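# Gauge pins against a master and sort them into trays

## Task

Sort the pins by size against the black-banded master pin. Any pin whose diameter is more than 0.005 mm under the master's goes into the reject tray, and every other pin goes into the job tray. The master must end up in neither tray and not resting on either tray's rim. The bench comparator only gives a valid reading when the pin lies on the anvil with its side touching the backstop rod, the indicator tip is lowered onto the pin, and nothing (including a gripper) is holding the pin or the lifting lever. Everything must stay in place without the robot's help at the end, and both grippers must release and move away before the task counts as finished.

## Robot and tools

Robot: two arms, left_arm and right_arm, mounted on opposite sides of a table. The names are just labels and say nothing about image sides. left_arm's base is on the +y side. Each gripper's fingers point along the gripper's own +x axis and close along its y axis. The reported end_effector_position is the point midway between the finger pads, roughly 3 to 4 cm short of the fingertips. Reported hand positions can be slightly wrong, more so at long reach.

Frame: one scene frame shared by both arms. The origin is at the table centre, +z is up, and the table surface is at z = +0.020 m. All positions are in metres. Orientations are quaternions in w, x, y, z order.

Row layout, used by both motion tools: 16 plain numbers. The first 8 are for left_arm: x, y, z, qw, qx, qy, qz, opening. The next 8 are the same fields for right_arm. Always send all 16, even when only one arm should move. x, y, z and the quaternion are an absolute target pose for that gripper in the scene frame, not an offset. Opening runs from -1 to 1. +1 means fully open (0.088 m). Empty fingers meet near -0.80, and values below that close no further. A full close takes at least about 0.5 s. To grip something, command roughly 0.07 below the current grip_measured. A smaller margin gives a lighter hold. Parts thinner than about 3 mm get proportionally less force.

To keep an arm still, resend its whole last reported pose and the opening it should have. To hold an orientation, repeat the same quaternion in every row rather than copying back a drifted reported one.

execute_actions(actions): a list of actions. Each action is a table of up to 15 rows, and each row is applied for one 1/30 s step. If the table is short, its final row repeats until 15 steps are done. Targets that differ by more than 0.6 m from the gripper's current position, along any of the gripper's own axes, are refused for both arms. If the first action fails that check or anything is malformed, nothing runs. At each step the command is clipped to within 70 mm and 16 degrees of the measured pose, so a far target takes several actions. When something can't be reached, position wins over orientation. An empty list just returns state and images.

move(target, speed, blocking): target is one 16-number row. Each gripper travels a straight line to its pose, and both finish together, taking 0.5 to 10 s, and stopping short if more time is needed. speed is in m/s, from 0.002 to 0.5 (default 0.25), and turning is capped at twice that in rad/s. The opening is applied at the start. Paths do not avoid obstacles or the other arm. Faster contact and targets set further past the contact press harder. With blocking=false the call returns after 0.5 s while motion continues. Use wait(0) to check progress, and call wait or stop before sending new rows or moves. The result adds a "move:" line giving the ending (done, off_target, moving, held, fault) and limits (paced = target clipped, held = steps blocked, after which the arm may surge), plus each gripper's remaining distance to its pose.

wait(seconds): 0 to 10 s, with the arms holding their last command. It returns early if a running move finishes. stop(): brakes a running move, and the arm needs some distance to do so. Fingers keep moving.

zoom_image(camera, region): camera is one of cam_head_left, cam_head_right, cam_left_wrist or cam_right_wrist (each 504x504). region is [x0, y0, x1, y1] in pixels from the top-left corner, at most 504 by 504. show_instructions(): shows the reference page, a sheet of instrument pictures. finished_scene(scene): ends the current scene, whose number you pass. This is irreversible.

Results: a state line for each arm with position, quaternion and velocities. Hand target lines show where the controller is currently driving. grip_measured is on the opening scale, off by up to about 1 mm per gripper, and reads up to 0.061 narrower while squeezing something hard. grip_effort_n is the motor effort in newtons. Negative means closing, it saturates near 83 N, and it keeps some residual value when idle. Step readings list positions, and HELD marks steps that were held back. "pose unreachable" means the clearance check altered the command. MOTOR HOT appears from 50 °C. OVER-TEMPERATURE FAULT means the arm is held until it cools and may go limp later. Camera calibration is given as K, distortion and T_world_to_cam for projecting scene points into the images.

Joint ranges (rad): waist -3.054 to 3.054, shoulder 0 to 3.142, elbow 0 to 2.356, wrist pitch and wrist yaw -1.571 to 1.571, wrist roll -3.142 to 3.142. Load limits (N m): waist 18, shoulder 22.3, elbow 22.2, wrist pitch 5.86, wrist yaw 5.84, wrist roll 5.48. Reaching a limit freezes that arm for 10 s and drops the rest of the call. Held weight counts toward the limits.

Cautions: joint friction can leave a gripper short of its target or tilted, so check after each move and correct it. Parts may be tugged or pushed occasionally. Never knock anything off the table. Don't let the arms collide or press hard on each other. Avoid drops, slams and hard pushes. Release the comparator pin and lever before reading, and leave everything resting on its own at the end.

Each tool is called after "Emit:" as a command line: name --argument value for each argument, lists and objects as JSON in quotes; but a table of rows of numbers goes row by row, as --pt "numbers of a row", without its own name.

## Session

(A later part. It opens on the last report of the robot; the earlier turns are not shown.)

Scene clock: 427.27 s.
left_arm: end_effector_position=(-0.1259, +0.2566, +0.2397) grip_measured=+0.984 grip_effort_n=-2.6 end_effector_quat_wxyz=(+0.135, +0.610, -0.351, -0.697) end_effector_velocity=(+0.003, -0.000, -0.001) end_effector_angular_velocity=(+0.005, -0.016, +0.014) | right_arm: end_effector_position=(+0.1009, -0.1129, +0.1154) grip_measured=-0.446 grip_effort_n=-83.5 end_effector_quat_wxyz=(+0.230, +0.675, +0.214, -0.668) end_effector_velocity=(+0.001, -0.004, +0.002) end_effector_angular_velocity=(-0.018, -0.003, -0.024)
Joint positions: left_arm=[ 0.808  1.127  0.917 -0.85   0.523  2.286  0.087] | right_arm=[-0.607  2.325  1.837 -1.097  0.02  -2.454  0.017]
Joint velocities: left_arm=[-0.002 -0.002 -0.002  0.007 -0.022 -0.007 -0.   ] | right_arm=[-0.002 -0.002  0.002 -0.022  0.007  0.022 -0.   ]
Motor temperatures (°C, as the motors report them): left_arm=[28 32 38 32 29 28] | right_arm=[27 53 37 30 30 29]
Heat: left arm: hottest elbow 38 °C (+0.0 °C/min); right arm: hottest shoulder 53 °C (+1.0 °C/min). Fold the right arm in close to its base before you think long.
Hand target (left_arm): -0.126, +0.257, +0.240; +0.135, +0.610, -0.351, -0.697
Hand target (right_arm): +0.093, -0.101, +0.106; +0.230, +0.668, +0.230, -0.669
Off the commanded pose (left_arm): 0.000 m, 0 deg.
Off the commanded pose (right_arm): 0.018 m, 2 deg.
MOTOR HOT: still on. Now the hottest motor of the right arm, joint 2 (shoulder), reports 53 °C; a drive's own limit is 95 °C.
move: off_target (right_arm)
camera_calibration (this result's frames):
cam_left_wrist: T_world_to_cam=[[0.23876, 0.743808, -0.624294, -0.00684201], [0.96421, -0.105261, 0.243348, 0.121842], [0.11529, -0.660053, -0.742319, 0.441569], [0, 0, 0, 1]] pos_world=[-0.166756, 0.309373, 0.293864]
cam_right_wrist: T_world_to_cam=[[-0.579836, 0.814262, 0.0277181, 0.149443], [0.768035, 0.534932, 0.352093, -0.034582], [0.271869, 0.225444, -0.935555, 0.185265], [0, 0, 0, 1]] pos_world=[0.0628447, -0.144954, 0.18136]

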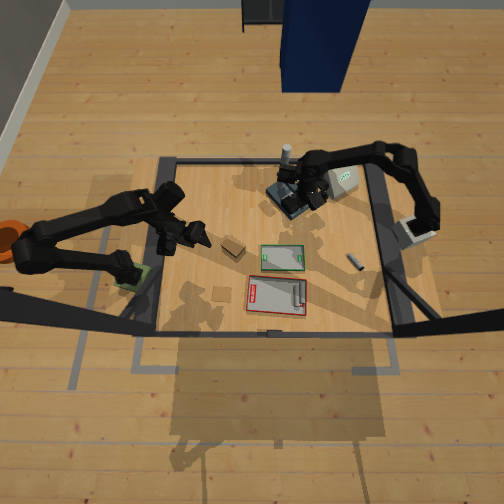

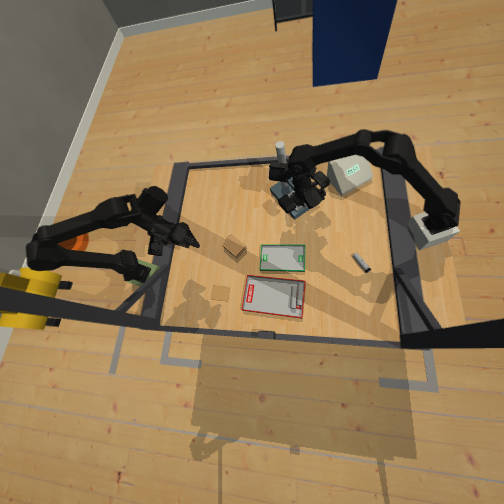

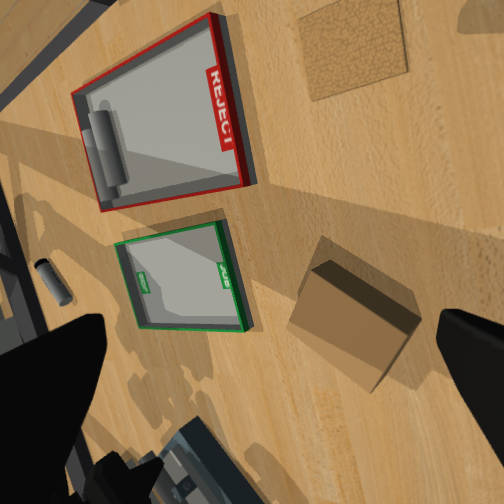

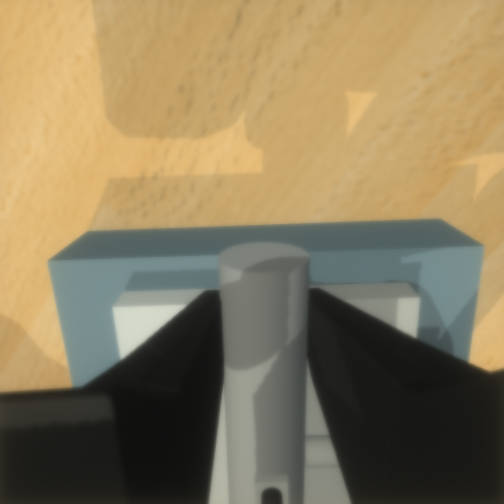

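Emit:
move --target '[-0.1259,0.2566,0.2397,0.135,0.610,-0.351,-0.697,1,0.101,-0.113,0.113,-0.230,-0.669,-0.230,0.669,-0.1]' --speed 0.03

Emit:
move --target '[-0.1259,0.2566,0.2397,0.135,0.610,-0.351,-0.697,1,0.101,-0.113,0.19,-0.230,-0.669,-0.230,0.669,-0.1]' --speed 0.08

Emit:
move --target '[-0.1259,0.2566,0.2397,0.135,0.610,-0.351,-0.697,1,0.21,-0.30,0.21,-0.230,-0.669,-0.230,0.669,-0.1]' --speed 0.15

Scene clock: 441.57 s.
left_arm: end_effector_position=(-0.1259, +0.2566, +0.2397) grip_measured=+0.984 grip_effort_n=-2.6 end_effector_quat_wxyz=(+0.135, +0.610, -0.351, -0.697) end_effector_velocity=(-0.003, +0.001, -0.001) end_effector_angular_velocity=(+0.005, +0.014, -0.000) | right_arm: end_effector_position=(+0.0991, -0.1108, +0.1139) grip_measured=-0.105 grip_effort_n=16.0 end_effector_quat_wxyz=(+0.232, +0.670, +0.230, -0.666) end_effector_velocity=(-0.002, -0.001, +0.000) end_effector_angular_velocity=(+0.008, +0.021, +0.020)
Joint positions: left_arm=[ 0.808  1.127  0.917 -0.85   0.523  2.286  0.087] | right_arm=[-0.606  2.32   1.822 -1.073  0.007 -2.48   0.034]
Joint velocities: left_arm=[-0.002 -0.002 -0.002 -0.007  0.007 -0.007  0.   ] | right_arm=[-0.002 -0.007 -0.012  0.007 -0.022 -0.022  0.   ]
Motor temperatures (°C, as the motors report them): left_arm=[28 32 38 32 29 28] | right_arm=[27 50 39 34 31 29]
Heat: left arm: hottest elbow 38 °C (+0.0 °C/min); right arm: hottest shoulder 50 °C (-1.0 °C/min). Fold the right arm in close to its base before you think long.
Hand target (left_arm): -0.126, +0.257, +0.240; +0.135, +0.610, -0.351, -0.697
Hand target (right_arm): +0.101, -0.113, +0.113; +0.230, +0.669, +0.230, -0.669
Off the commanded pose (left_arm): 0.000 m, 0 deg.
Off the commanded pose (right_arm): 0.003 m, 0 deg.
MOTOR HOT: still on. Now the hottest motor of the right arm, joint 2 (shoulder), reports 50 °C; a drive's own limit is 95 °C.
move: done
camera_calibration (this result's frames):
cam_left_wrist: T_world_to_cam=[[0.23876, 0.743808, -0.624294, -0.00684201], [0.96421, -0.105261, 0.243348, 0.121842], [0.11529, -0.660053, -0.742319, 0.441569], [0, 0, 0, 1]] pos_world=[-0.166756, 0.309373, 0.293864]
cam_right_wrist: T_world_to_cam=[[-0.600941, 0.797918, 0.0468621, 0.14482], [0.756901, 0.54925, 0.354155, -0.0312793], [0.256847, 0.248296, -0.934012, 0.187663], [0, 0, 0, 1]] pos_world=[0.0625025, -0.14497, 0.179571]

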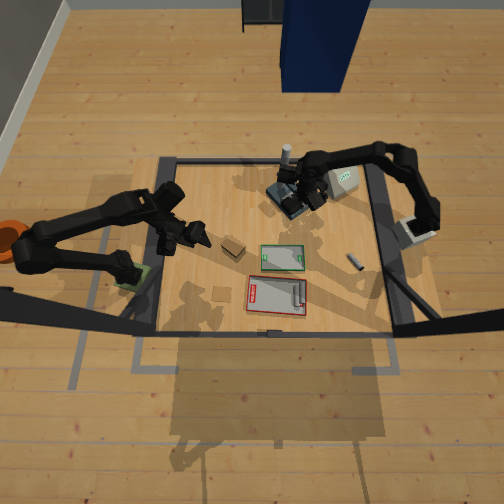

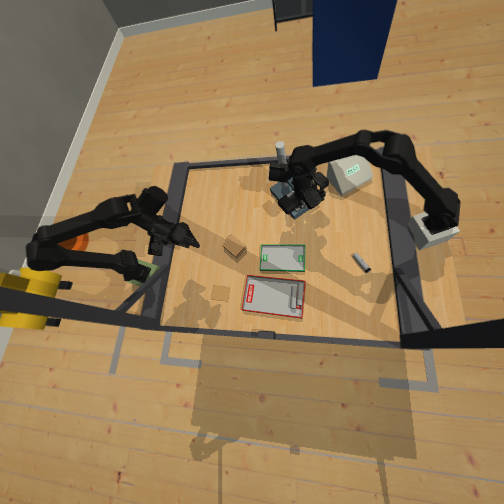

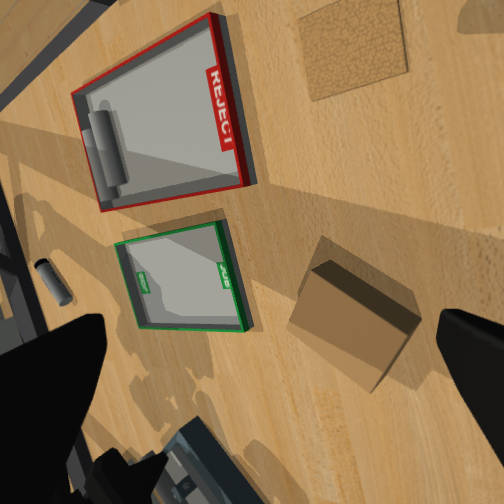

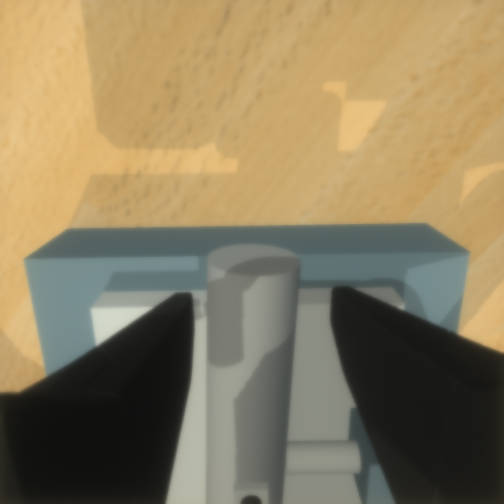

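Scene clock: 442.97 s.
left_arm: end_effector_position=(-0.1259, +0.2566, +0.2397) grip_measured=+0.984 grip_effort_n=-2.6 end_effector_quat_wxyz=(+0.135, +0.610, -0.351, -0.697) end_effector_velocity=(-0.001, +0.003, -0.002) end_effector_angular_velocity=(+0.027, +0.019, +0.018) | right_arm: end_effector_position=(+0.0995, -0.1157, +0.1827) grip_measured=-0.103 grip_effort_n=14.2 end_effector_quat_wxyz=(+0.235, +0.666, +0.224, -0.671) end_effector_velocity=(+0.001, +0.002, +0.005) end_effector_angular_velocity=(+0.014, +0.004, -0.010)
Joint positions: left_arm=[ 0.808  1.127  0.917 -0.85   0.523  2.286  0.087] | right_arm=[-0.611  2.274  2.021 -1.335  0.003 -2.482  0.034]
Joint velocities: left_arm=[-0.002  0.002  0.002 -0.022 -0.007 -0.022  0.   ] | right_arm=[-0.002 -0.002  0.017 -0.007 -0.007  0.007 -0.   ]
Motor temperatures (°C, as the motors report them): left_arm=[28 32 38 32 29 28] | right_arm=[27 51 39 34 31 29]
Heat: left arm: hottest elbow 38 °C (+0.0 °C/min); right arm: hottest shoulder 51 °C (-1.0 °C/min). Fold the right arm in close to its base before you think long.
Hand target (left_arm): -0.126, +0.257, +0.240; +0.135, +0.610, -0.351, -0.697
Hand target (right_arm): +0.101, -0.114, +0.190; +0.230, +0.669, +0.230, -0.669
Off the commanded pose (left_arm): 0.000 m, 0 deg.
Off the commanded pose (right_arm): 0.008 m, 1 deg.
MOTOR HOT: still on. Now the hottest motor of the right arm, joint 2 (shoulder), reports 51 °C; a drive's own limit is 95 °C.
move: done
camera_calibration (this result's frames):
cam_left_wrist: T_world_to_cam=[[0.23876, 0.743808, -0.624294, -0.00684201], [0.96421, -0.105261, 0.243348, 0.121842], [0.11529, -0.660053, -0.742319, 0.441569], [0, 0, 0, 1]] pos_world=[-0.166756, 0.309373, 0.293864]
cam_right_wrist: T_world_to_cam=[[-0.597516, 0.800941, 0.0383158, 0.14735], [0.761856, 0.552157, 0.338672, -0.0506071], [0.2501, 0.231553, -0.940124, 0.252943], [0, 0, 0, 1]] pos_world=[0.0633383, -0.148645, 0.249291]

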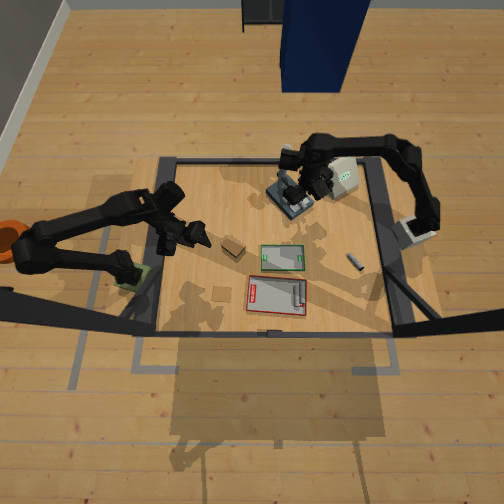

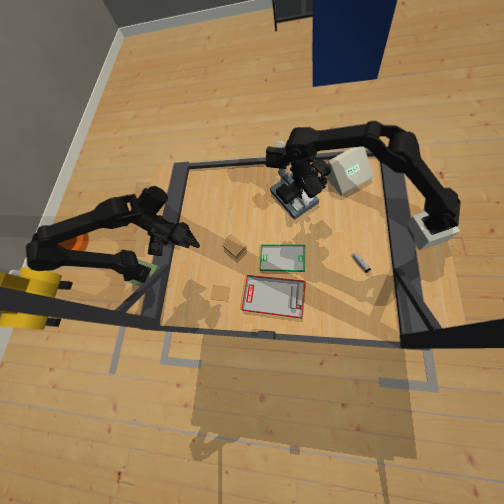

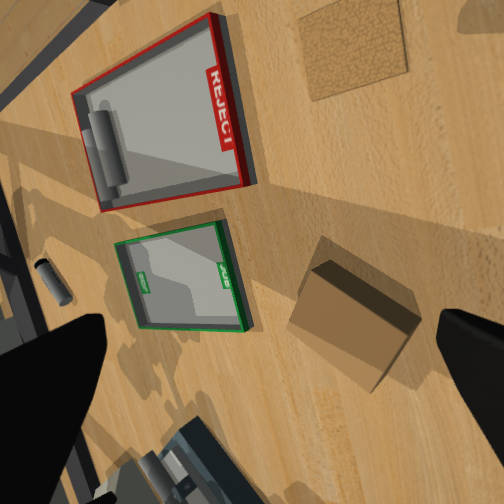

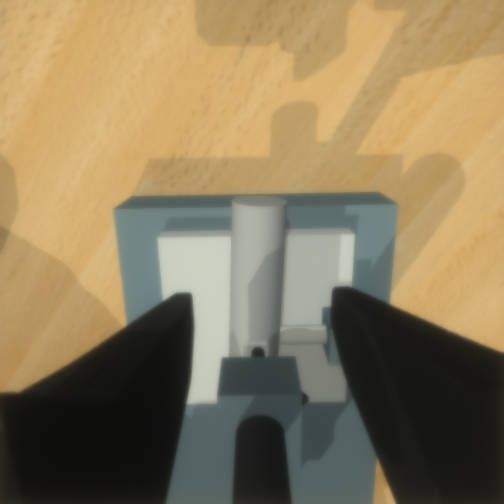

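Scene clock: 444.93 s.
left_arm: end_effector_position=(-0.1259, +0.2566, +0.2397) grip_measured=+0.984 grip_effort_n=-3.0 end_effector_quat_wxyz=(+0.135, +0.610, -0.351, -0.697) end_effector_velocity=(-0.003, +0.002, +0.001) end_effector_angular_velocity=(+0.000, +0.011, -0.000) | right_arm: end_effector_position=(+0.2116, -0.2975, +0.2074) grip_measured=-0.103 grip_effort_n=14.2 end_effector_quat_wxyz=(+0.232, +0.669, +0.227, -0.668) end_effector_velocity=(+0.001, -0.003, -0.001) end_effector_angular_velocity=(+0.007, +0.004, +0.010)
Joint positions: left_arm=[ 0.808  1.127  0.917 -0.85   0.523  2.286  0.087] | right_arm=[-1.095  1.798  1.42  -1.195  0.007 -2.965  0.034]
Joint velocities: left_arm=[-0.002 -0.007 -0.002 -0.007  0.007 -0.007  0.   ] | right_arm=[-0.012 -0.007 -0.012  0.007 -0.007 -0.022 -0.   ]
Motor temperatures (°C, as the motors report them): left_arm=[28 32 38 32 29 28] | right_arm=[27 51 39 34 31 29]
Heat: left arm: hottest elbow 38 °C (+0.0 °C/min); right arm: hottest shoulder 51 °C (-1.0 °C/min). Fold the right arm in close to its base before you think long.
Hand target (left_arm): -0.126, +0.257, +0.240; +0.135, +0.610, -0.351, -0.697
Hand target (right_arm): +0.211, -0.300, +0.209; +0.231, +0.671, +0.229, -0.666
Off the commanded pose (left_arm): 0.000 m, 0 deg.
Off the commanded pose (right_arm): 0.004 m, 0 deg.
MOTOR HOT: still on. Now the hottest motor of the right arm, joint 2 (shoulder), reports 51 °C; a drive's own limit is 95 °C.
move: done
camera_calibration (this result's frames):
cam_left_wrist: T_world_to_cam=[[0.23876, 0.743808, -0.624294, -0.00684201], [0.96421, -0.105261, 0.243348, 0.121842], [0.11529, -0.660053, -0.742319, 0.441569], [0, 0, 0, 1]] pos_world=[-0.166756, 0.309373, 0.293864]
cam_right_wrist: T_world_to_cam=[[-0.597448, 0.800651, 0.0448806, 0.357516], [0.760218, 0.547689, 0.349437, -0.0472413], [0.255196, 0.242889, -0.935885, 0.291626], [0, 0, 0, 1]] pos_world=[0.175089, -0.331204, 0.27339]

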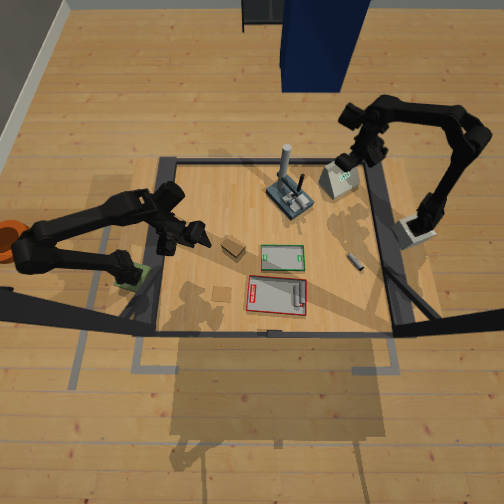

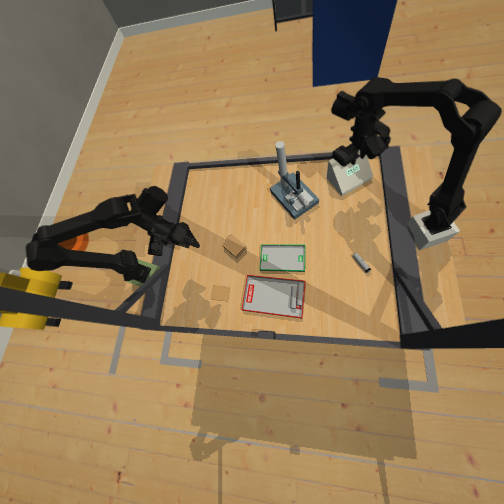

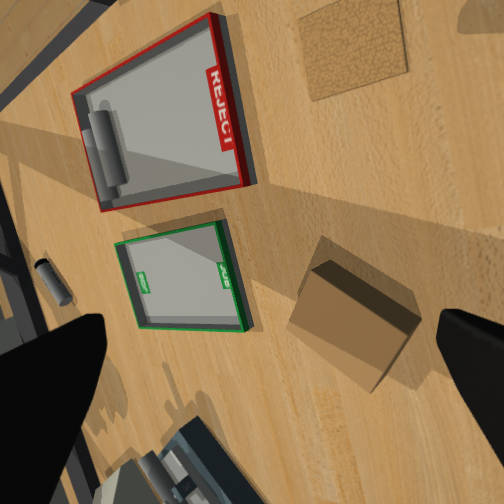

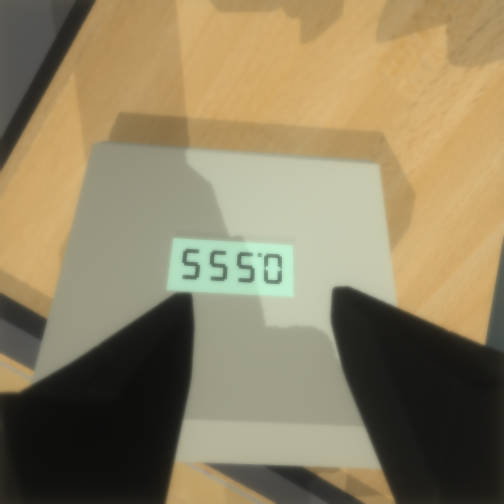

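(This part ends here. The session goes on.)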